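# Fetch the blue foam block into the tote by the door

## Task

Locate the blue foam block lying on the room's floor and place it inside the tote next to the door so that no part of it sticks out past the tote's rim; it must stay there unaided once the robot lets go, and the robot must neither fall over nor finish leaning.

## Robot and tools

Robot: TidyBot++, a single mobile base (0.54 m long, 0.50 m wide, 0.38 m tall) on four driven casters, carrying one seven-joint arm with a two-finger gripper. The shoulder sits 0.12 m ahead of the base centre and 0.68 m above the floor. There are two cameras: base_camera, fixed on the base looking ahead, and wrist_camera, which looks along the hand.

Frames: the base frame has its origin on the floor below the base centre, x forward, y left, z up. hand_pose is reported in this frame and is the point between the finger pads; its z axis runs out along the fingers, and the fingers close along its y axis. Odometry is the base frame as it was at the scene's start; heading is positive to the left, range -3.142 to 3.142. base_tilt is in degrees, forward and right positive. Odometry counts wheel turns, so slip looks like travel, and it drifts a few centimetres and degrees over many moves.

execute_actions: argument actions is a list holding one action or none (empty list = just report state and images). An action may have base, joints, or both, plus optional speeds; its motions start together. base takes exactly one key, each a relative offset from where the base last reported itself: translate_m (metres, forward +, -2 to 2), strafe_m (metres, left +, -2 to 2), rotate_rad (radians, counter-clockwise from above +, -6.3 to 6.3). joints is a dictionary of absolute targets by name, in radians: joint_1_rad (any angle; positive turns the arm clockwise seen from above, opposite to rotate_rad), joint_2_rad shoulder -2.249 to 2.249, joint_3_rad any angle, joint_4_rad elbow -2.579 to 2.579, joint_5_rad any angle, joint_6_rad wrist -2.099 to 2.099, joint_7_rad any angle (hand pointing down: positive is counter-clockwise from above; at 1.57 fingers open toward the robot's left and right). gripper_pos is unitless 0 (open, about 85 mm gap) to 1 (closed); gap is roughly 85 x (1 - gripper_pos) mm. Unbounded joints go the short way, so rotate them further in steps below half a turn. speeds caps top speed for that action only: translate_m and strafe_m 0.05 to 0.5 m/s, rotate_rad 0.1 to 1.57 rad/s (defaults are the maxima). A base move needing more than 8.667 s is refused; an action lasts at most 15 s. Unknown keys or out-of-range values refuse the whole call. Joints left out may still be chasing an older target. cameras chooses returned images: base_camera, wrist_camera, all; omitted or null gives all, [] gives none.

wait: seconds from 0 to 10; commands nothing and returns state and images. zoom_image: camera (base_camera or wrist_camera) and region [x0, y0, x1, y1] in pixels from the top-left of that camera's latest image, no larger than 504 by 504. read_manual: optional section, only "licences"; moves nothing. finished_scene: scene as an integer; irreversible, so call it only when the block rests in the tote on its own.

Arm geometry: upper arm 0.42 m, forearm 0.31 m, hand 0.31 m. With joint_1_rad 0, joint_3_rad 3.14, joint_5_rad 0 (near the start), the arm moves in the base's vertical x-z plane. Angles from vertical, forward positive: upper arm = joint_2_rad; forearm = joint_2_rad - joint_4_rad; hand = that minus joint_6_rad. Hand point ahead of the shoulder = sum of length x sin(angle); above it = sum of length x cos(angle). The arm begins folded, hand down, poking up to 0.08 m past the base front. A downward hand reaches at most about 0.94 m high, less when far out. Closed fingertips reach about 20 mm beyond hand_pose.

Reading results: a pictures line lists the order of images. base_status and joint_status say how each motion ended: done, off_target (stopped short, may still push), contact_stop, time_out, not_followed. "joint command not followed" with a "cause:" line means a self-collision check blocked the arm targets (the gripper still acts); withheld targets may be retried later. A blocked base can report done while short of its goal. For the gripper at 1, done means empty, off_target means something is held. on_its_own covers uncommanded motion. motor_effort gives percent of maximum with the peak in brackets. A Motor temperatures line lists arm joints in joint_positions order; MOTOR HOT appears from 60 °C, and an OVER-TEMPERATURE FAULT at 75 °C lets the arm sink, with limit_stop_at_motor_heat in joint_status (resend the target). ARM HIT means the arm struck itself or the base hard.

Accuracy: friction and sensor error leave the hand a centimetre or two off; correct by sending last command + (desired - read) per joint, and trust camera images. A held load makes the arm sag; never command a joint to its current reading while carrying something.

Avoid: dropping or slamming the block; driving the base while the arm is caught on something high (tip risk); pushing sideways on a raised hand; driving into obstacles (the base keeps shoving). A torque sensor over its limit (104.5 N m for joints 1-4, 51.3 for 5-7) freezes the arm for 10 s and cancels the rest of the call. Keep the gripper from idling under load to limit heat. Faster completion is better; the robot holds its last command while you think.

Each tool is called after "Call:" as name([rows], argument=value, ...), one row to a line, values as JSON.

## Session

Call:
execute_actions(actions=[])

Scene clock: 0.00 s.
Motor temperatures (°C, as the motors report them): [35 30 30 31 34 35 39]
base_odometry: x=+0.000 y=+0.000 heading=+0.000 (m, m, rad; odometry frame)
base_tilt: forward=-0.2 right=+0.2 (deg)
base_status: not commanded
joint_positions: joint_1_rad=-0.036 joint_2_rad=-0.339 joint_3_rad=+3.141 joint_4_rad=-2.514 joint_5_rad=+0.006 joint_6_rad=-0.872 joint_7_rad=+1.601 gripper_pos=+0.000
joint_status: not commanded
motor_effort: joint_1_rad=-1 joint_2_rad=-3 joint_3_rad=+0 joint_4_rad=+17 joint_5_rad=+0 joint_6_rad=+2 joint_7_rad=-1 (%)
hand_pose: x=+0.2674 y=+0.0055 z=+0.5902 quat_wxyz=(+0.002, +0.998, +0.035, +0.048) (m; base frame)
pictures: base_camera, wrist_camera
Images, in order (width x height): base_camera 644x364, wrist_camera 644x476.

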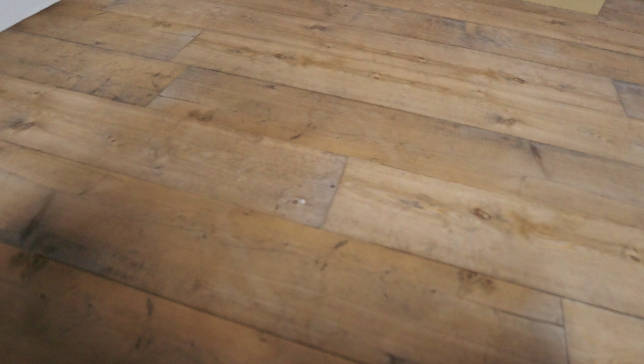

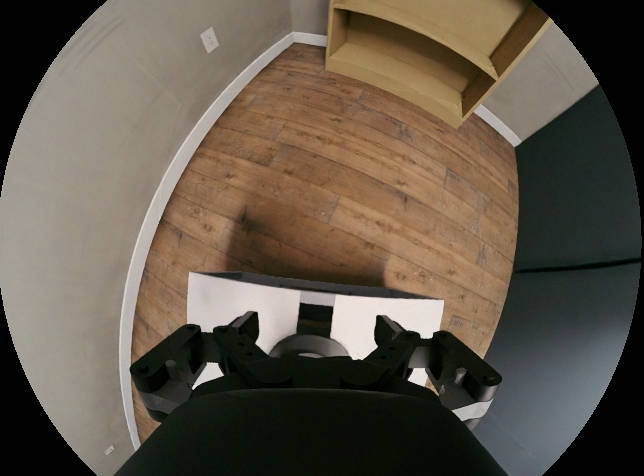

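Call:
execute_actions([
  {"base": {"rotate_rad": -2.6}, "joints": {"joint_6_rad": 0.1}},
])

Scene clock: 3.37 s.
Motor temperatures (°C, as the motors report them): [35 30 30 31 34 35 39]
base_odometry: x=+0.000 y=+0.000 heading=-2.600 (m, m, rad; odometry frame)
base_tilt: forward=-0.2 right=+0.2 (deg)
base_status: done
joint_positions: joint_1_rad=-0.036 joint_2_rad=-0.339 joint_3_rad=+3.141 joint_4_rad=-2.510 joint_5_rad=+0.006 joint_6_rad=+0.086 joint_7_rad=+1.601 gripper_pos=+0.000
joint_status: all done
motor_effort: joint_1_rad=-2(1) joint_2_rad=-6(7) joint_3_rad=+0(1) joint_4_rad=+19(19) joint_5_rad=+0(1) joint_6_rad=+7(7) joint_7_rad=-1(0) (%)
hand_pose: x=+0.5091 y=+0.0158 z=+0.7477 quat_wxyz=(+0.000, +0.863, +0.031, +0.504) (m; base frame)
pictures: base_camera, wrist_camera
Images, in order (width x height): base_camera 644x364, wrist_camera 644x476.

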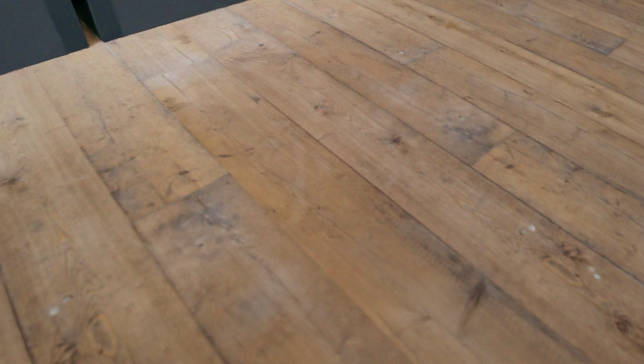

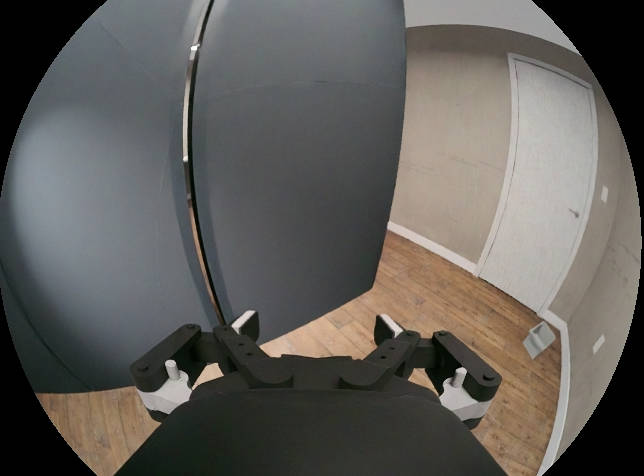

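Call:
zoom_image(camera="wrist_camera", region=[360, 200, 620, 400])

Call:
zoom_image(camera="wrist_camera", region=[150, 0, 260, 340])

Region (360, 200, 620, 400) of wrist_camera's 644x476 image, scaled by 1.938; it fills the top 388 rows of this view, and the rest is white.

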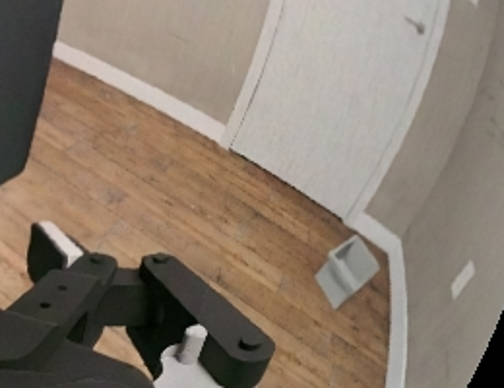

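Region (150, 0, 260, 340) of wrist_camera's 644x476 image, scaled by 1.482; it fills the left 163 columns of this view, and the rest is white.

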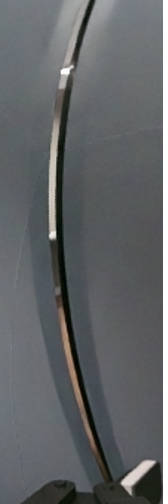

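Call:
execute_actions([
  {"base": {"rotate_rad": -0.9}, "joints": {"joint_6_rad": -0.2}},
])

Scene clock: 5.83 s.
Motor temperatures (°C, as the motors report them): [35 30 30 31 34 35 39]
base_odometry: x=+0.000 y=+0.000 heading=+2.784 (m, m, rad; odometry frame)
base_tilt: forward=-0.2 right=+0.2 (deg)
base_status: done
joint_positions: joint_1_rad=-0.036 joint_2_rad=-0.339 joint_3_rad=+3.141 joint_4_rad=-2.516 joint_5_rad=+0.006 joint_6_rad=-0.183 joint_7_rad=+1.601 gripper_pos=+0.000
joint_status: all done
motor_effort: joint_1_rad=-1(1) joint_2_rad=-5(6) joint_3_rad=+1(1) joint_4_rad=+18(20) joint_5_rad=+0(0) joint_6_rad=+6(8) joint_7_rad=+0(0) (%)
hand_pose: x=+0.4567 y=+0.0134 z=+0.6787 quat_wxyz=(+0.000, +0.924, +0.033, +0.381) (m; base frame)
pictures: base_camera, wrist_camera
Images, in order (width x height): base_camera 644x364, wrist_camera 644x476.

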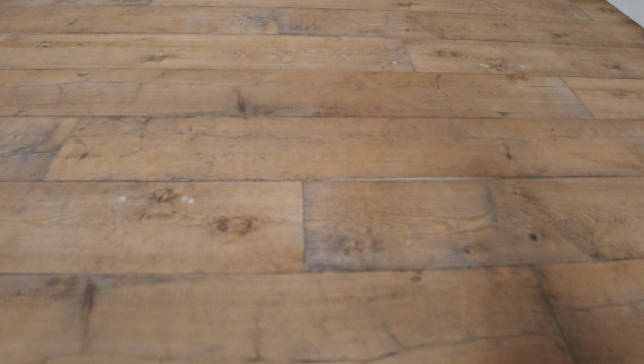

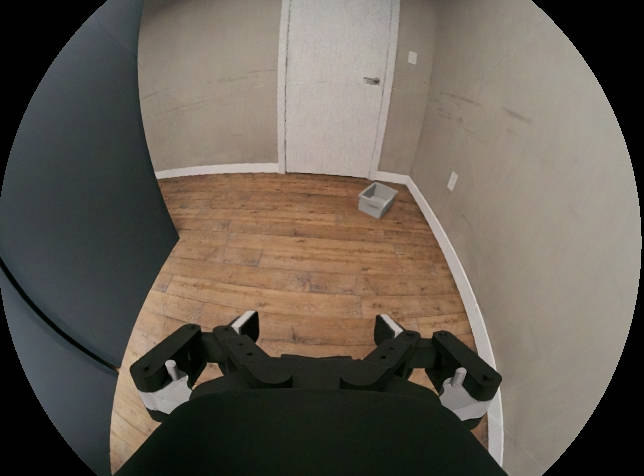

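Call:
execute_actions([
  {"base": {"rotate_rad": 0.36}, "joints": {"joint_1_rad": -0.9}},
], cameras=[])

Call:
execute_actions([
  {"base": {"translate_m": 1.6}},
])

Scene clock: 8.93 s.
Motor temperatures (°C, as the motors report them): [35 30 30 31 34 35 39]
base_odometry: x=+0.000 y=+0.000 heading=-3.140 (m, m, rad; odometry frame)
base_tilt: forward=-0.2 right=+0.1 (deg)
base_status: done
joint_positions: joint_1_rad=-0.886 joint_2_rad=-0.339 joint_3_rad=+3.141 joint_4_rad=-2.516 joint_5_rad=+0.006 joint_6_rad=-0.183 joint_7_rad=+1.601 gripper_pos=+0.000
joint_status: all done
motor_effort: joint_1_rad=-2(1) joint_2_rad=-6(5) joint_3_rad=+1(1) joint_4_rad=+18(18) joint_5_rad=+0(0) joint_6_rad=+6(6) joint_7_rad=+0(1) (%)
hand_pose: x=+0.3318 y=+0.2626 z=+0.6787 quat_wxyz=(-0.157, +0.828, +0.411, +0.347) (m; base frame)
pictures: none
No camera images: the call's "cameras" was empty. Leave "cameras" out to get every camera's image.

Scene clock: 13.50 s.
Motor temperatures (°C, as the motors report them): [35 30 30 31 34 35 39]
base_odometry: x=-1.600 y=+0.000 heading=-3.141 (m, m, rad; odometry frame)
base_tilt: forward=-0.2 right=+0.1 (deg)
base_status: done
joint_positions: joint_1_rad=-0.887 joint_2_rad=-0.339 joint_3_rad=+3.141 joint_4_rad=-2.516 joint_5_rad=+0.006 joint_6_rad=-0.183 joint_7_rad=+1.601 gripper_pos=+0.000
joint_status: not commanded
motor_effort: joint_1_rad=-2(1) joint_2_rad=-6(7) joint_3_rad=+1(2) joint_4_rad=+18(19) joint_5_rad=+1(0) joint_6_rad=+6(7) joint_7_rad=-1(0) (%)
hand_pose: x=+0.3317 y=+0.2626 z=+0.6787 quat_wxyz=(-0.157, +0.828, +0.411, +0.347) (m; base frame)
pictures: base_camera, wrist_camera
Images, in order (width x height): base_camera 644x364, wrist_camera 644x476.

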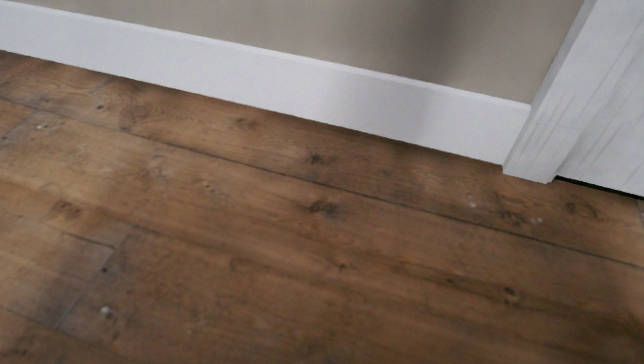

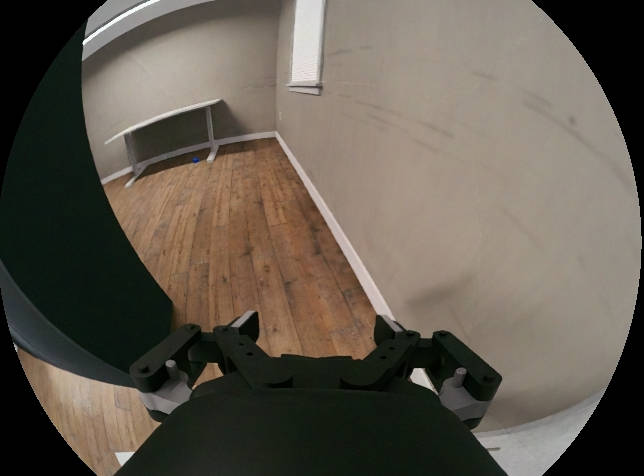

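Call:
execute_actions([
  {"base": {"rotate_rad": 1.213}, "joints": {"joint_1_rad": 0.0}},
])

Scene clock: 16.37 s.
Motor temperatures (°C, as the motors report them): [35 30 30 31 34 35 39]
base_odometry: x=-1.600 y=+0.000 heading=-1.928 (m, m, rad; odometry frame)
base_tilt: forward=-0.2 right=+0.1 (deg)
base_status: done
joint_positions: joint_1_rad=-0.014 joint_2_rad=-0.339 joint_3_rad=+3.141 joint_4_rad=-2.516 joint_5_rad=+0.006 joint_6_rad=-0.183 joint_7_rad=+1.601 gripper_pos=+0.000
joint_status: all done
motor_effort: joint_1_rad=-2(2) joint_2_rad=-5(6) joint_3_rad=+1(1) joint_4_rad=+18(19) joint_5_rad=+0(0) joint_6_rad=+6(6) joint_7_rad=+0(0) (%)
hand_pose: x=+0.4569 y=+0.0059 z=+0.6787 quat_wxyz=(+0.005, +0.924, +0.023, +0.381) (m; base frame)
pictures: base_camera, wrist_camera
Images, in order (width x height): base_camera 644x364, wrist_camera 644x476.

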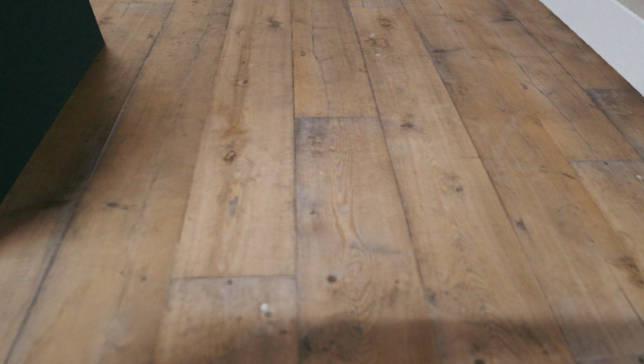

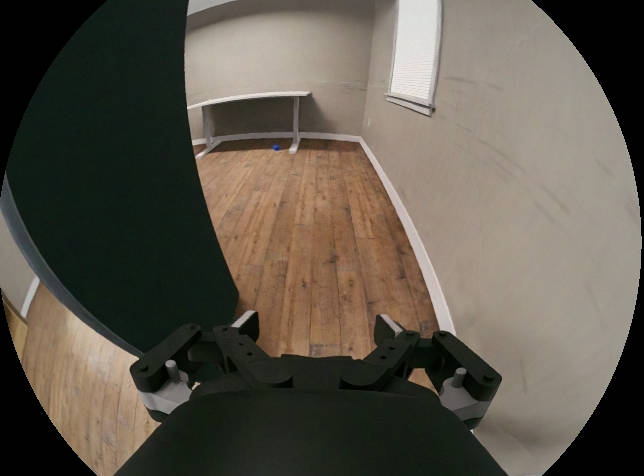

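Call:
execute_actions([
  {"base": {"translate_m": 1.8}},
])

Scene clock: 21.73 s.
Motor temperatures (°C, as the motors report them): [35 30 30 31 34 35 39]
base_odometry: x=-2.228 y=-1.687 heading=-1.928 (m, m, rad; odometry frame)
base_tilt: forward=-0.2 right=+0.1 (deg)
base_status: done
joint_positions: joint_1_rad=-0.014 joint_2_rad=-0.339 joint_3_rad=+3.141 joint_4_rad=-2.516 joint_5_rad=+0.006 joint_6_rad=-0.183 joint_7_rad=+1.601 gripper_pos=+0.000
joint_status: not commanded
motor_effort: joint_1_rad=-1(1) joint_2_rad=-6(7) joint_3_rad=+1(1) joint_4_rad=+18(19) joint_5_rad=+0(0) joint_6_rad=+6(7) joint_7_rad=+0(0) (%)
hand_pose: x=+0.4569 y=+0.0059 z=+0.6787 quat_wxyz=(+0.005, +0.924, +0.023, +0.381) (m; base frame)
pictures: base_camera, wrist_camera
Images, in order (width x height): base_camera 644x364, wrist_camera 644x476.

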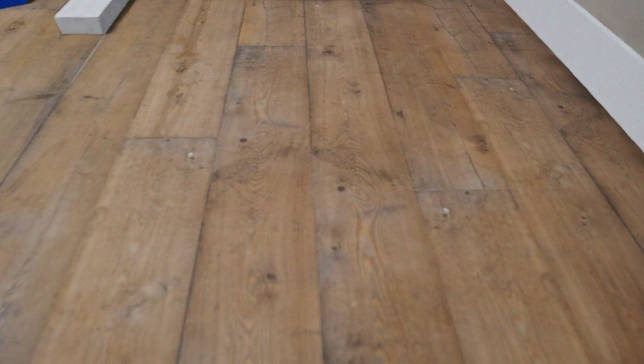

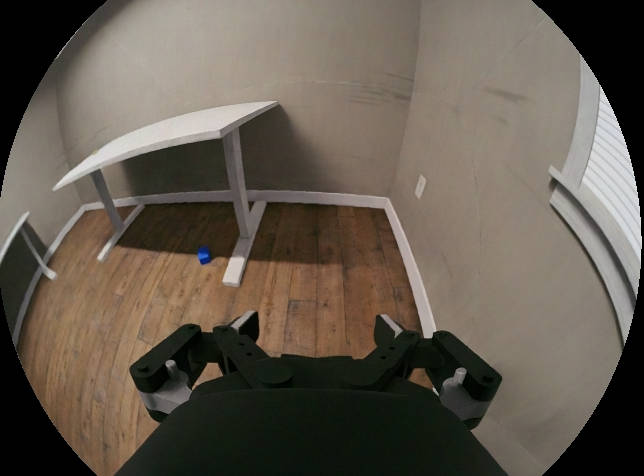

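Call:
execute_actions([
  {"base": {"strafe_m": 0.75}, "joints": {"joint_1_rad": 0.0, "joint_2_rad": 1.4, "joint_4_rad": -1.3, "joint_6_rad": 0.0, "joint_7_rad": 1.571}},
])

Scene clock: 25.97 s.
Motor temperatures (°C, as the motors report them): [35 30 30 31 34 35 39]
base_odometry: x=-1.525 y=-1.950 heading=-1.928 (m, m, rad; odometry frame)
base_tilt: forward=-0.2 right=+0.1 (deg)
base_status: done
joint_positions: joint_1_rad=-0.009 joint_2_rad=+1.398 joint_3_rad=+3.141 joint_4_rad=-1.318 joint_5_rad=+0.006 joint_6_rad=-0.041 joint_7_rad=+1.601 gripper_pos=+0.000
joint_status: all done
motor_effort: joint_1_rad=-2(2) joint_2_rad=-43(45) joint_3_rad=+0(1) joint_4_rad=+9(19) joint_5_rad=+0(0) joint_6_rad=+3(7) joint_7_rad=-1(0) (%)
hand_pose: x=+0.7799 y=+0.0075 z=+0.1791 quat_wxyz=(+0.002, +0.981, +0.022, +0.191) (m; base frame)
pictures: base_camera, wrist_camera
Images, in order (width x height): base_camera 644x364, wrist_camera 644x476.

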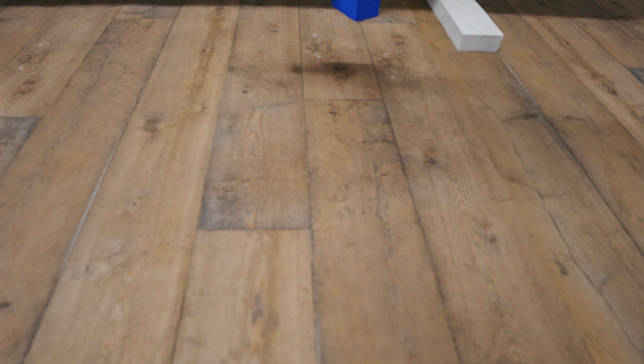

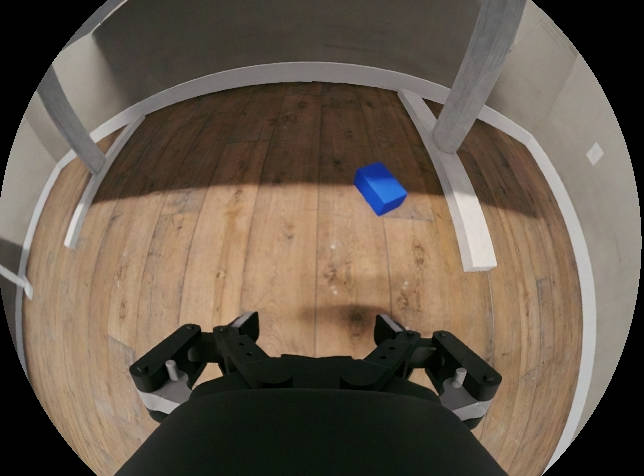

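Call:
zoom_image(camera="wrist_camera", region=[320, 130, 440, 250])

Region (320, 130, 440, 250) of wrist_camera's 644x476 image, scaled by 4.200.

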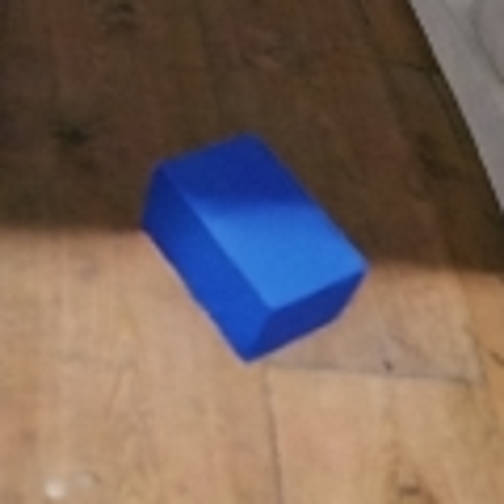

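Call:
execute_actions([
  {"base": {"strafe_m": -0.13}, "joints": {"joint_1_rad": 0.0, "joint_2_rad": 1.588, "joint_4_rad": -0.866, "joint_6_rad": -0.688, "joint_7_rad": 2.04}},
], cameras=[])

Call:
execute_actions([
  {"base": {"translate_m": 0.2}},
])

Scene clock: 29.23 s.
Motor temperatures (°C, as the motors report them): [35 30 30 31 34 35 39]
base_odometry: x=-1.647 y=-1.905 heading=-1.928 (m, m, rad; odometry frame)
base_tilt: forward=-0.2 right=+0.2 (deg)
base_status: done
joint_positions: joint_1_rad=+0.004 joint_2_rad=+1.583 joint_3_rad=+3.141 joint_4_rad=-0.885 joint_5_rad=+0.006 joint_6_rad=-0.652 joint_7_rad=+2.005 gripper_pos=+0.000
joint_status: all done
motor_effort: joint_1_rad=-2(6) joint_2_rad=-46(47) joint_3_rad=-1(3) joint_4_rad=+11(11) joint_5_rad=+0(0) joint_6_rad=+0(4) joint_7_rad=+0(0) (%)
hand_pose: x=+0.7423 y=-0.0015 z=+0.1196 quat_wxyz=(+0.004, +0.976, +0.216, +0.010) (m; base frame)
pictures: none
No camera images: the call's "cameras" was empty. Leave "cameras" out to get every camera's image.

Scene clock: 30.87 s.
Motor temperatures (°C, as the motors report them): [35 30 30 31 34 35 39]
base_odometry: x=-1.717 y=-2.092 heading=-1.928 (m, m, rad; odometry frame)
base_tilt: forward=-0.2 right=+0.1 (deg)
base_status: done
joint_positions: joint_1_rad=+0.004 joint_2_rad=+1.584 joint_3_rad=+3.141 joint_4_rad=-0.875 joint_5_rad=+0.006 joint_6_rad=-0.653 joint_7_rad=+2.005 gripper_pos=+0.000
joint_status: not commanded
motor_effort: joint_1_rad=-1(0) joint_2_rad=-46(48) joint_3_rad=-1(1) joint_4_rad=+11(11) joint_5_rad=+0(0) joint_6_rad=+0(1) joint_7_rad=-1(0) (%)
hand_pose: x=+0.7471 y=-0.0015 z=+0.1210 quat_wxyz=(+0.004, +0.976, +0.215, +0.014) (m; base frame)
pictures: base_camera, wrist_camera
Images, in order (width x height): base_camera 644x364, wrist_camera 644x476.

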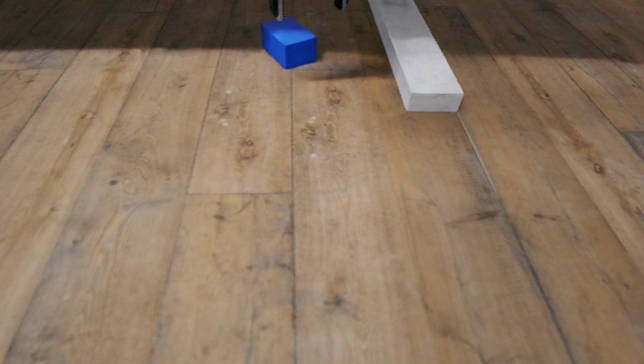

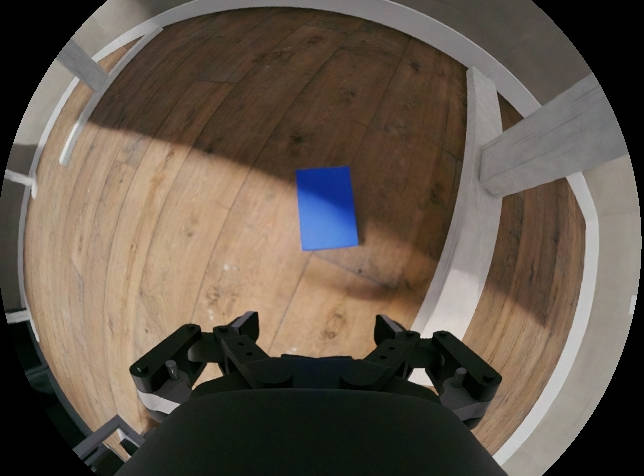

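Call:
execute_actions([
  {"base": {"translate_m": 0.088}, "joints": {"joint_1_rad": -0.06, "joint_7_rad": 2.08}},
])

Scene clock: 32.70 s.
Motor temperatures (°C, as the motors report them): [35 30 30 31 34 35 39]
base_odometry: x=-1.748 y=-2.174 heading=-1.928 (m, m, rad; odometry frame)
base_tilt: forward=-0.2 right=+0.1 (deg)
base_status: done
joint_positions: joint_1_rad=-0.056 joint_2_rad=+1.630 joint_3_rad=+3.142 joint_4_rad=-0.869 joint_5_rad=+0.006 joint_6_rad=-0.656 joint_7_rad=+2.044 gripper_pos=+0.000
joint_status: all done
motor_effort: joint_1_rad=-2(4) joint_2_rad=-48(66) joint_3_rad=-1(2) joint_4_rad=+10(13) joint_5_rad=+0(1) joint_6_rad=+0(3) joint_7_rad=+0(0) (%)
hand_pose: x=+0.7226 y=+0.0337 z=+0.0942 quat_wxyz=(+0.000, +0.965, +0.263, -0.007) (m; base frame)
pictures: base_camera, wrist_camera
Images, in order (width x height): base_camera 644x364, wrist_camera 644x476.

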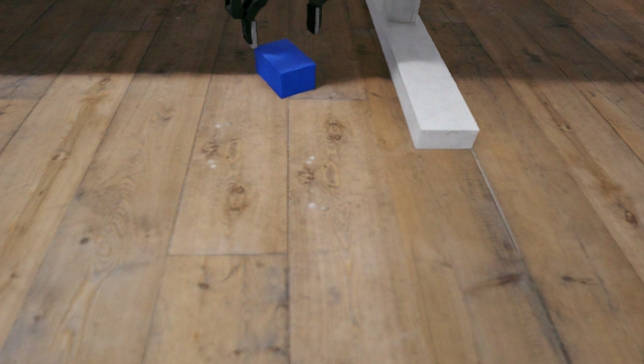

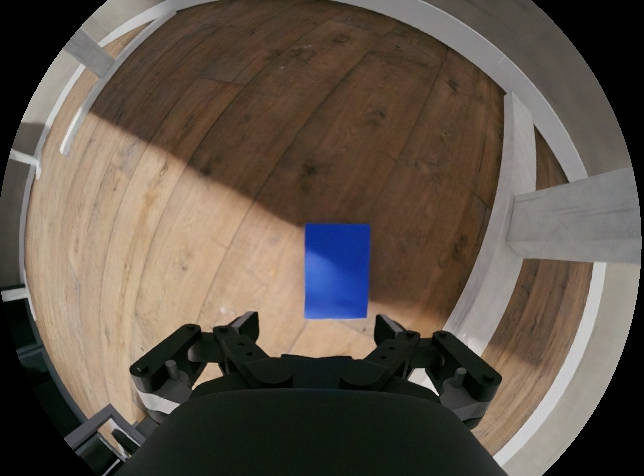

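Call:
execute_actions([
  {"joints": {"joint_1_rad": -0.045, "joint_2_rad": 1.711, "joint_4_rad": -0.652, "joint_6_rad": -0.80}},
])

Scene clock: 34.73 s.
Motor temperatures (°C, as the motors report them): [35 30 30 31 34 35 39]
base_odometry: x=-1.748 y=-2.174 heading=-1.928 (m, m, rad; odometry frame)
base_tilt: forward=-0.2 right=+0.1 (deg)
base_status: not commanded
joint_positions: joint_1_rad=-0.056 joint_2_rad=+1.707 joint_3_rad=+3.142 joint_4_rad=-0.667 joint_5_rad=+0.006 joint_6_rad=-0.761 joint_7_rad=+2.044 gripper_pos=+0.000
joint_status: all done
motor_effort: joint_1_rad=-1(1) joint_2_rad=-46(56) joint_3_rad=-1(1) joint_4_rad=+12(12) joint_5_rad=+0(0) joint_6_rad=+0(0) joint_7_rad=+0(1) (%)
hand_pose: x=+0.7554 y=+0.0354 z=+0.0873 quat_wxyz=(+0.003, +0.965, +0.263, +0.003) (m; base frame)
pictures: base_camera, wrist_camera
Images, in order (width x height): base_camera 644x364, wrist_camera 644x476.

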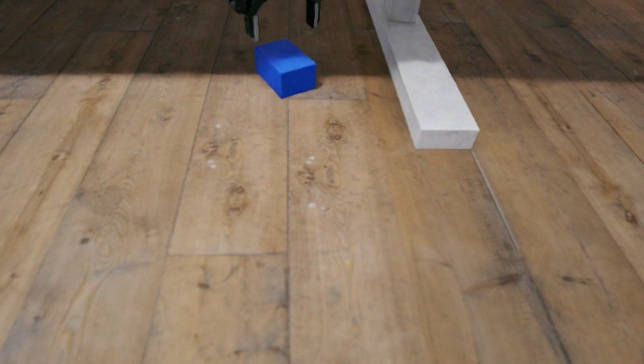

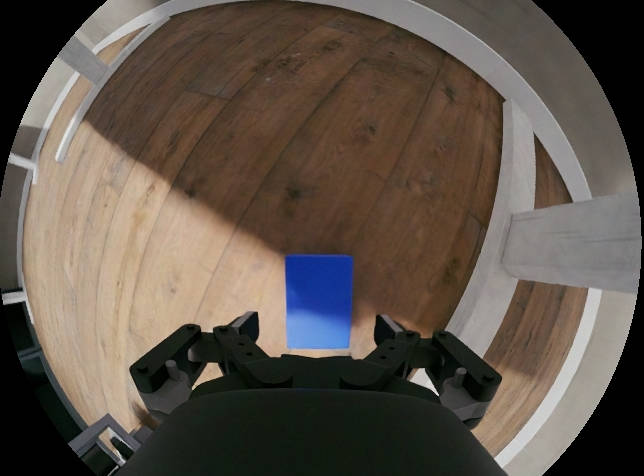

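Call:
execute_actions([
  {"joints": {"joint_2_rad": 1.885, "joint_4_rad": -0.395, "joint_6_rad": -0.888}},
])

Scene clock: 36.67 s.
Motor temperatures (°C, as the motors report them): [35 31 30 31 34 35 39]
base_odometry: x=-1.748 y=-2.174 heading=-1.928 (m, m, rad; odometry frame)
base_tilt: forward=-0.2 right=+0.1 (deg)
base_status: not commanded
joint_positions: joint_1_rad=-0.056 joint_2_rad=+1.885 joint_3_rad=+3.142 joint_4_rad=-0.413 joint_5_rad=+0.006 joint_6_rad=-0.850 joint_7_rad=+2.044 gripper_pos=+0.000
joint_status: all done
motor_effort: joint_1_rad=-1(2) joint_2_rad=-46(48) joint_3_rad=+0(1) joint_4_rad=+12(14) joint_5_rad=+0(1) joint_6_rad=+0(0) joint_7_rad=+0(0) (%)
hand_pose: x=+0.7512 y=+0.0351 z=+0.0314 quat_wxyz=(+0.002, +0.965, +0.263, -0.003) (m; base frame)
pictures: base_camera, wrist_camera
Images, in order (width x height): base_camera 644x364, wrist_camera 644x476.

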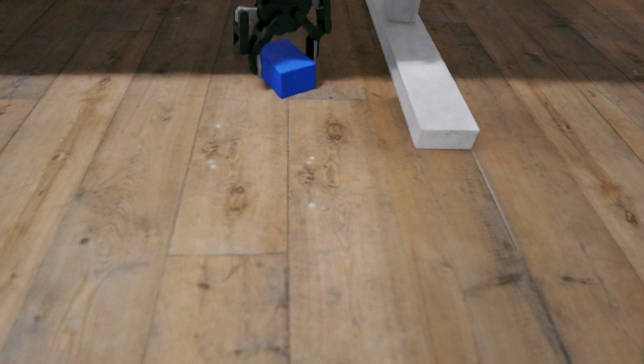

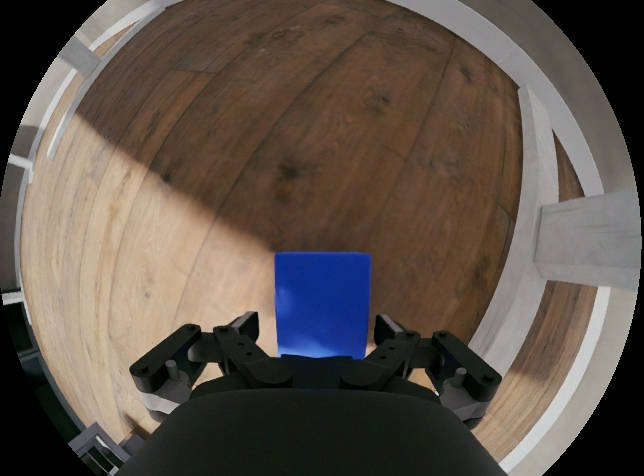

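Call:
execute_actions([
  {"joints": {"gripper_pos": 1.0}},
], cameras=[])

Call:
execute_actions([
  {"base": {"translate_m": -0.45}, "joints": {"joint_2_rad": 1.75, "joint_4_rad": -0.6, "joint_6_rad": -0.78}},
])

Scene clock: 37.90 s.
Motor temperatures (°C, as the motors report them): [35 31 30 31 34 35 39]
base_odometry: x=-1.748 y=-2.174 heading=-1.928 (m, m, rad; odometry frame)
base_tilt: forward=-0.2 right=+0.1 (deg)
base_status: not commanded
joint_positions: joint_1_rad=-0.055 joint_2_rad=+1.883 joint_3_rad=+3.142 joint_4_rad=-0.411 joint_5_rad=+0.006 joint_6_rad=-0.857 joint_7_rad=+2.044 gripper_pos=+0.422
joint_status: gripper_pos off_target (ended at +0.422, target +1.000)
motor_effort: joint_1_rad=-1(2) joint_2_rad=-45(47) joint_3_rad=-1(1) joint_4_rad=+13(14) joint_5_rad=+0(1) joint_6_rad=+1(4) joint_7_rad=-1(0) (%)
hand_pose: x=+0.7512 y=+0.0350 z=+0.0333 quat_wxyz=(+0.001, +0.965, +0.263, -0.005) (m; base frame)
pictures: none
No camera images: the call's "cameras" was empty. Leave "cameras" out to get every camera's image.

Scene clock: 40.33 s.
Motor temperatures (°C, as the motors report them): [35 31 30 31 34 35 39]
base_odometry: x=-1.591 y=-1.753 heading=-1.928 (m, m, rad; odometry frame)
base_tilt: forward=-0.2 right=+0.1 (deg)
base_status: done
joint_positions: joint_1_rad=-0.053 joint_2_rad=+1.756 joint_3_rad=+3.142 joint_4_rad=-0.591 joint_5_rad=+0.006 joint_6_rad=-0.815 joint_7_rad=+2.044 gripper_pos=+0.422
joint_status: all done
motor_effort: joint_1_rad=-2(7) joint_2_rad=-47(48) joint_3_rad=+0(2) joint_4_rad=+12(13) joint_5_rad=+0(0) joint_6_rad=+0(1) joint_7_rad=-1(1) (%)
hand_pose: x=+0.7491 y=+0.0336 z=+0.0725 quat_wxyz=(+0.000, +0.965, +0.262, -0.011) (m; base frame)
pictures: base_camera, wrist_camera
Images, in order (width x height): base_camera 644x364, wrist_camera 644x476.

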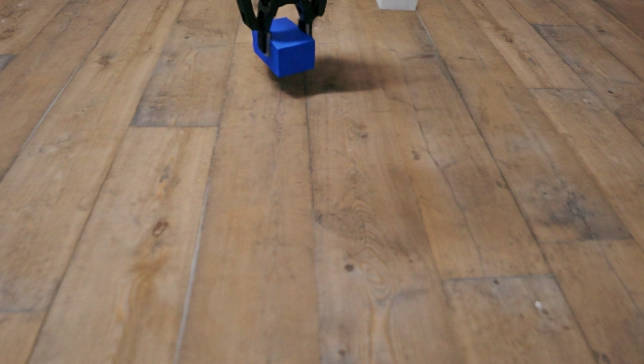

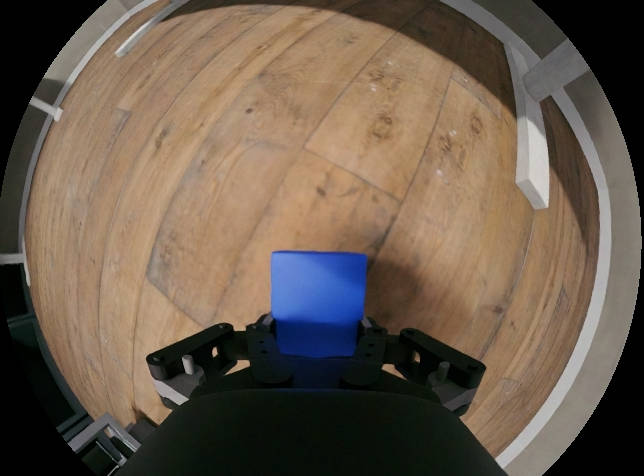

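Call:
execute_actions([
  {"base": {"strafe_m": -0.68}, "joints": {"joint_1_rad": 0.0, "joint_2_rad": 0.1, "joint_4_rad": -2.35, "joint_6_rad": -0.69, "joint_7_rad": 1.571}},
], cameras=[])

Call:
execute_actions([
  {"base": {"rotate_rad": 3.19}},
])

Scene clock: 44.10 s.
Motor temperatures (°C, as the motors report them): [35 31 30 31 34 35 39]
base_odometry: x=-2.228 y=-1.515 heading=-1.928 (m, m, rad; odometry frame)
base_tilt: forward=-0.2 right=+0.2 (deg)
base_status: done
joint_positions: joint_1_rad=-0.013 joint_2_rad=+0.107 joint_3_rad=+3.142 joint_4_rad=-2.337 joint_5_rad=+0.006 joint_6_rad=-0.731 joint_7_rad=+1.609 gripper_pos=+0.422
joint_status: all done
motor_effort: joint_1_rad=-1(4) joint_2_rad=-14(48) joint_3_rad=+0(2) joint_4_rad=+11(13) joint_5_rad=+0(1) joint_6_rad=+0(1) joint_7_rad=+0(1) (%)
hand_pose: x=+0.3555 y=+0.0032 z=+0.5481 quat_wxyz=(+0.002, +0.999, +0.027, -0.017) (m; base frame)
pictures: none
No camera images: the call's "cameras" was empty. Leave "cameras" out to get every camera's image.

Scene clock: 47.47 s.
Motor temperatures (°C, as the motors report them): [35 31 30 31 34 35 39]
base_odometry: x=-2.228 y=-1.515 heading=+1.262 (m, m, rad; odometry frame)
base_tilt: forward=-0.2 right=+0.2 (deg)
base_status: done
joint_positions: joint_1_rad=-0.010 joint_2_rad=+0.107 joint_3_rad=+3.142 joint_4_rad=-2.337 joint_5_rad=+0.006 joint_6_rad=-0.725 joint_7_rad=+1.609 gripper_pos=+0.422
joint_status: not commanded
motor_effort: joint_1_rad=-2(2) joint_2_rad=-14(15) joint_3_rad=+0(1) joint_4_rad=+11(12) joint_5_rad=+0(1) joint_6_rad=+0(1) joint_7_rad=+0(0) (%)
hand_pose: x=+0.3571 y=+0.0025 z=+0.5481 quat_wxyz=(+0.002, +1.000, +0.026, -0.014) (m; base frame)
pictures: base_camera, wrist_camera
Images, in order (width x height): base_camera 644x364, wrist_camera 644x476.

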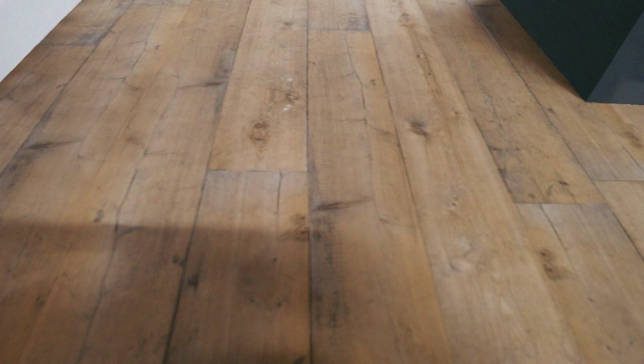

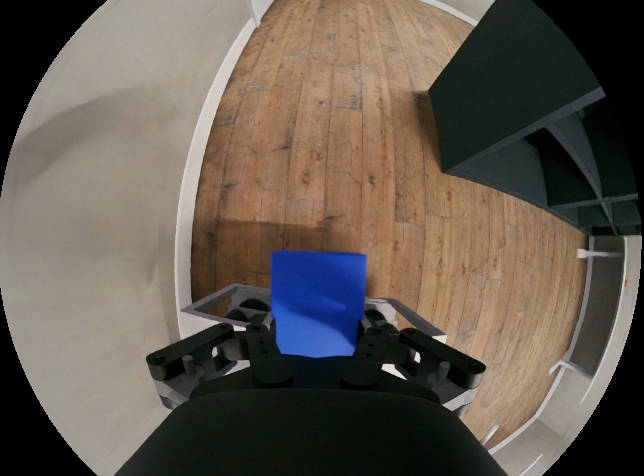

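Call:
execute_actions([
  {"base": {"translate_m": 1.8}, "joints": {"joint_2_rad": 0.88, "joint_4_rad": -1.85, "joint_6_rad": -0.38}},
])

Scene clock: 52.73 s.
Motor temperatures (°C, as the motors report them): [35 31 30 31 34 35 39]
base_odometry: x=-1.684 y=+0.201 heading=+1.262 (m, m, rad; odometry frame)
base_tilt: forward=-0.2 right=+0.1 (deg)
base_status: done
joint_positions: joint_1_rad=-0.010 joint_2_rad=+0.878 joint_3_rad=+3.142 joint_4_rad=-1.861 joint_5_rad=+0.006 joint_6_rad=-0.416 joint_7_rad=+1.609 gripper_pos=+0.422
joint_status: all done
motor_effort: joint_1_rad=-2(2) joint_2_rad=-34(35) joint_3_rad=+0(1) joint_4_rad=+6(13) joint_5_rad=+0(1) joint_6_rad=+0(1) joint_7_rad=-1(1) (%)
hand_pose: x=+0.5620 y=+0.0049 z=+0.3500 quat_wxyz=(+0.001, +1.000, +0.026, -0.007) (m; base frame)
pictures: base_camera, wrist_camera
Images, in order (width x height): base_camera 644x364, wrist_camera 644x476.

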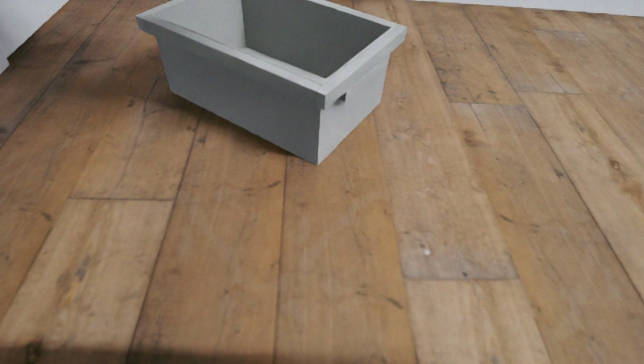

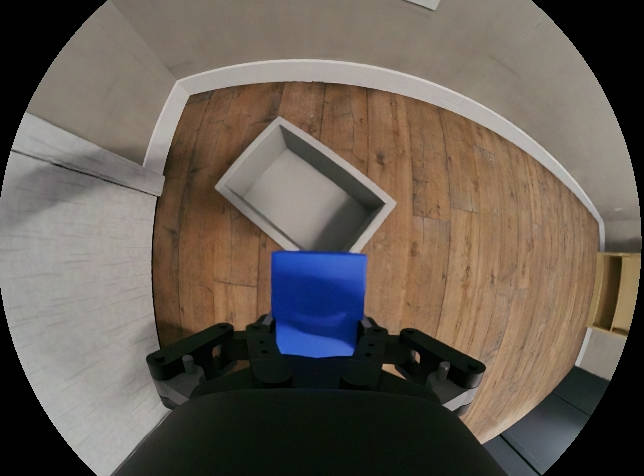

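Call:
execute_actions([
  {"joints": {"joint_1_rad": -0.085, "joint_2_rad": 1.263, "joint_4_rad": -1.208, "joint_6_rad": -0.695, "joint_7_rad": 0.77}},
])

Scene clock: 55.57 s.
Motor temperatures (°C, as the motors report them): [35 31 30 31 34 35 39]
base_odometry: x=-1.684 y=+0.201 heading=+1.262 (m, m, rad; odometry frame)
base_tilt: forward=-0.2 right=+0.1 (deg)
base_status: not commanded
joint_positions: joint_1_rad=-0.070 joint_2_rad=+1.258 joint_3_rad=+3.142 joint_4_rad=-1.226 joint_5_rad=+0.006 joint_6_rad=-0.655 joint_7_rad=+0.805 gripper_pos=+0.422
joint_status: all done
motor_effort: joint_1_rad=-2(2) joint_2_rad=-44(46) joint_3_rad=+0(1) joint_4_rad=+10(11) joint_5_rad=+0(1) joint_6_rad=+0(1) joint_7_rad=+0(1) (%)
hand_pose: x=+0.7110 y=+0.0417 z=+0.2513 quat_wxyz=(+0.001, +0.941, -0.339, +0.002) (m; base frame)
pictures: base_camera, wrist_camera
Images, in order (width x height): base_camera 644x364, wrist_camera 644x476.

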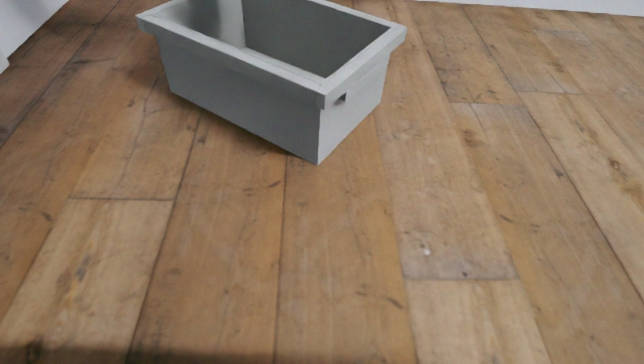

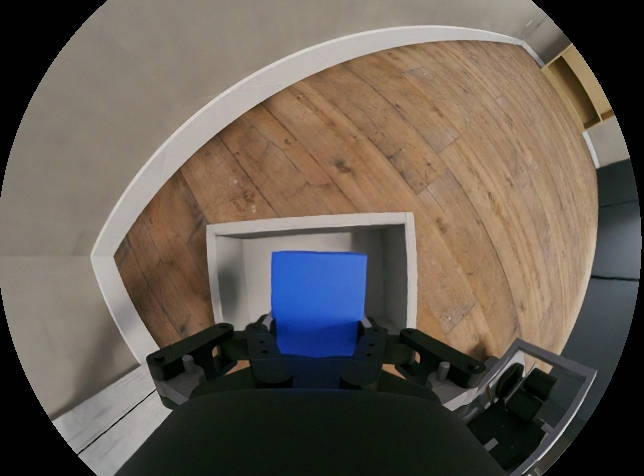

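Call:
execute_actions([
  {"joints": {"joint_1_rad": -0.128, "joint_2_rad": 1.418, "joint_4_rad": -1.15, "joint_6_rad": -0.526}},
], cameras=["wrist_camera"])

Scene clock: 57.83 s.
Motor temperatures (°C, as the motors report them): [35 31 30 31 34 35 39]
base_odometry: x=-1.684 y=+0.201 heading=+1.262 (m, m, rad; odometry frame)
base_tilt: forward=-0.2 right=+0.1 (deg)
base_status: not commanded
joint_positions: joint_1_rad=-0.119 joint_2_rad=+1.423 joint_3_rad=+3.142 joint_4_rad=-1.165 joint_5_rad=+0.006 joint_6_rad=-0.565 joint_7_rad=+0.805 gripper_pos=+0.422
joint_status: all done
motor_effort: joint_1_rad=-2(1) joint_2_rad=-43(47) joint_3_rad=+0(1) joint_4_rad=+9(11) joint_5_rad=+0(1) joint_6_rad=+0(1) joint_7_rad=-1(0) (%)
hand_pose: x=+0.6927 y=+0.0687 z=+0.1650 quat_wxyz=(+0.004, +0.949, -0.316, -0.004) (m; base frame)
pictures: wrist_camera
Images, in order (width x height): wrist_camera 644x476.

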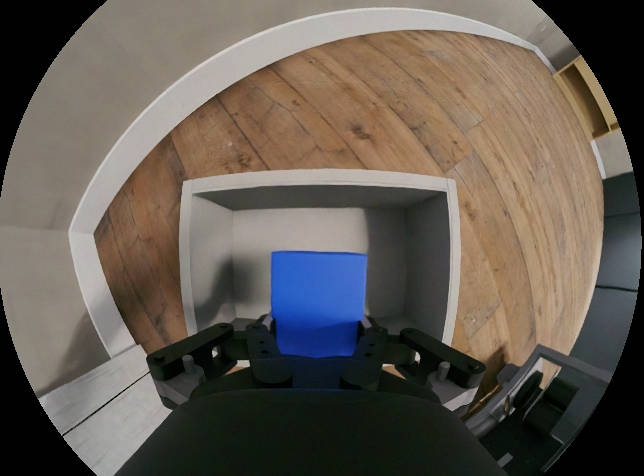

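Call:
execute_actions([
  {"joints": {"joint_2_rad": 1.655, "joint_4_rad": -0.912, "joint_6_rad": -0.526}},
])

Scene clock: 59.73 s.
Motor temperatures (°C, as the motors report them): [35 31 30 31 34 35 39]
base_odometry: x=-1.684 y=+0.201 heading=+1.262 (m, m, rad; odometry frame)
base_tilt: forward=-0.2 right=+0.1 (deg)
base_status: not commanded
joint_positions: joint_1_rad=-0.119 joint_2_rad=+1.660 joint_3_rad=+3.142 joint_4_rad=-0.928 joint_5_rad=+0.006 joint_6_rad=-0.564 joint_7_rad=+0.805 gripper_pos=+0.422
joint_status: all done
motor_effort: joint_1_rad=-1(2) joint_2_rad=-44(48) joint_3_rad=-1(1) joint_4_rad=+9(10) joint_5_rad=+0(0) joint_6_rad=+0(1) joint_7_rad=+0(0) (%)
hand_pose: x=+0.6958 y=+0.0690 z=+0.0654 quat_wxyz=(+0.004, +0.949, -0.316, -0.004) (m; base frame)
pictures: base_camera, wrist_camera
Images, in order (width x height): base_camera 644x364, wrist_camera 644x476.

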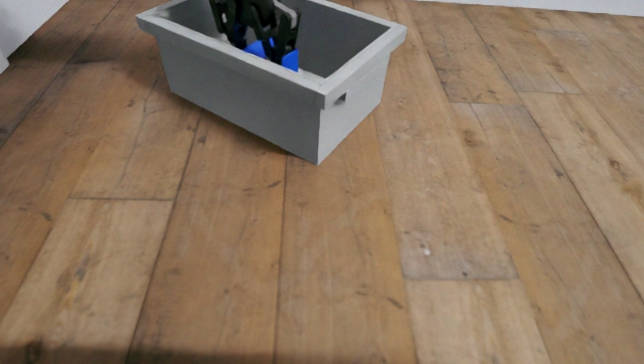

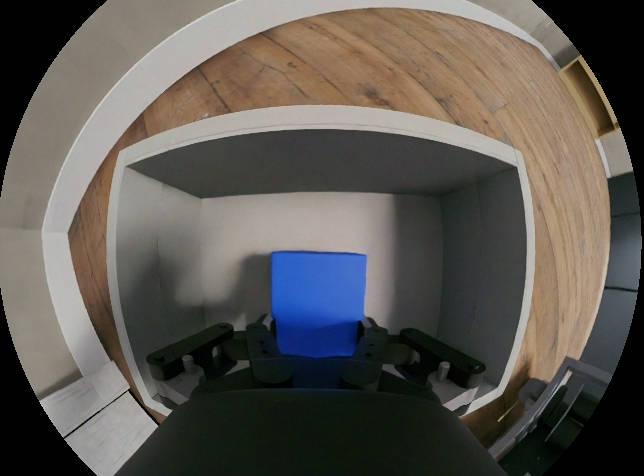

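Call:
execute_actions([
  {"joints": {"joint_2_rad": 1.70, "joint_4_rad": -0.867}},
], cameras=[])

Call:
execute_actions([
  {"joints": {"gripper_pos": 0.0}},
], cameras=[])

Call:
execute_actions([
  {"joints": {"joint_2_rad": 1.3, "joint_4_rad": -1.27}},
])

Scene clock: 60.77 s.
Motor temperatures (°C, as the motors report them): [35 31 30 31 34 35 39]
base_odometry: x=-1.684 y=+0.201 heading=+1.262 (m, m, rad; odometry frame)
base_tilt: forward=-0.2 right=+0.1 (deg)
base_status: not commanded
joint_positions: joint_1_rad=-0.119 joint_2_rad=+1.695 joint_3_rad=+3.142 joint_4_rad=-0.879 joint_5_rad=+0.006 joint_6_rad=-0.564 joint_7_rad=+0.805 gripper_pos=+0.422
joint_status: all done
motor_effort: joint_1_rad=-2(2) joint_2_rad=-45(46) joint_3_rad=+0(1) joint_4_rad=+10(10) joint_5_rad=+1(1) joint_6_rad=+0(0) joint_7_rad=+0(0) (%)
hand_pose: x=+0.7027 y=+0.0699 z=+0.0534 quat_wxyz=(+0.001, +0.949, -0.316, +0.003) (m; base frame)
pictures: none
No camera images: the call's "cameras" was empty. Leave "cameras" out to get every camera's image.

Scene clock: 61.87 s.
Motor temperatures (°C, as the motors report them): [35 31 30 31 34 35 39]
base_odometry: x=-1.684 y=+0.201 heading=+1.262 (m, m, rad; odometry frame)
base_tilt: forward=-0.2 right=+0.1 (deg)
base_status: not commanded
joint_positions: joint_1_rad=-0.119 joint_2_rad=+1.695 joint_3_rad=+3.142 joint_4_rad=-0.879 joint_5_rad=+0.006 joint_6_rad=-0.564 joint_7_rad=+0.805 gripper_pos=+0.000
joint_status: all done
motor_effort: joint_1_rad=-2(2) joint_2_rad=-44(45) joint_3_rad=+0(1) joint_4_rad=+9(9) joint_5_rad=+1(0) joint_6_rad=+0(0) joint_7_rad=+0(0) (%)
hand_pose: x=+0.7027 y=+0.0699 z=+0.0534 quat_wxyz=(+0.001, +0.949, -0.316, +0.003) (m; base frame)
pictures: none
No camera images: the call's "cameras" was empty. Leave "cameras" out to get every camera's image.

Scene clock: 63.60 s.
Motor temperatures (°C, as the motors report them): [35 31 30 31 34 35 39]
base_odometry: x=-1.684 y=+0.201 heading=+1.262 (m, m, rad; odometry frame)
base_tilt: forward=-0.2 right=+0.1 (deg)
base_status: not commanded
joint_positions: joint_1_rad=-0.119 joint_2_rad=+1.300 joint_3_rad=+3.142 joint_4_rad=-1.253 joint_5_rad=+0.006 joint_6_rad=-0.564 joint_7_rad=+0.805 gripper_pos=+0.000
joint_status: all done
motor_effort: joint_1_rad=-2(2) joint_2_rad=-43(47) joint_3_rad=+0(0) joint_4_rad=+10(11) joint_5_rad=+0(0) joint_6_rad=+0(0) joint_7_rad=+0(0) (%)
hand_pose: x=+0.7027 y=+0.0699 z=+0.2216 quat_wxyz=(-0.004, +0.949, -0.316, +0.012) (m; base frame)
pictures: base_camera, wrist_camera
Images, in order (width x height): base_camera 644x364, wrist_camera 644x476.

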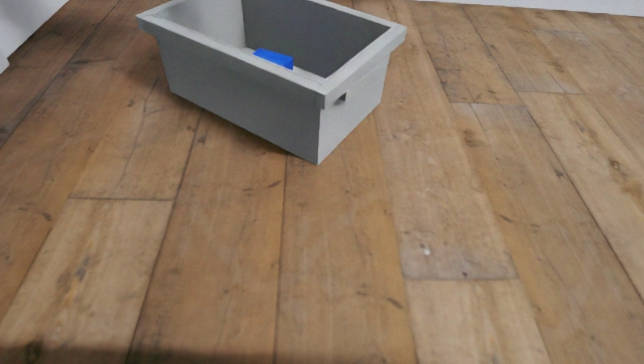

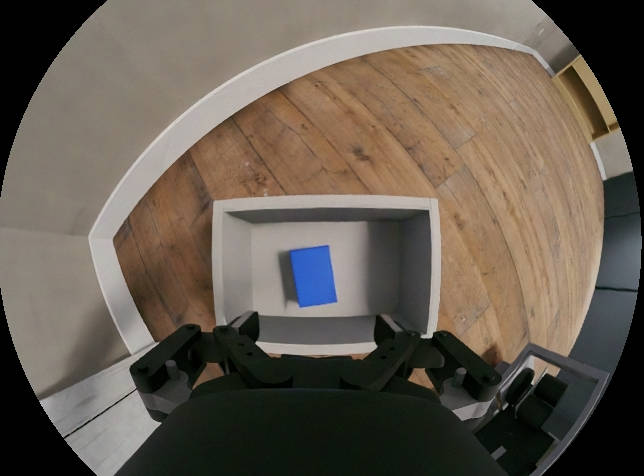

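Call:
finished_scene(scene=1)

The scene is finished: the task was done.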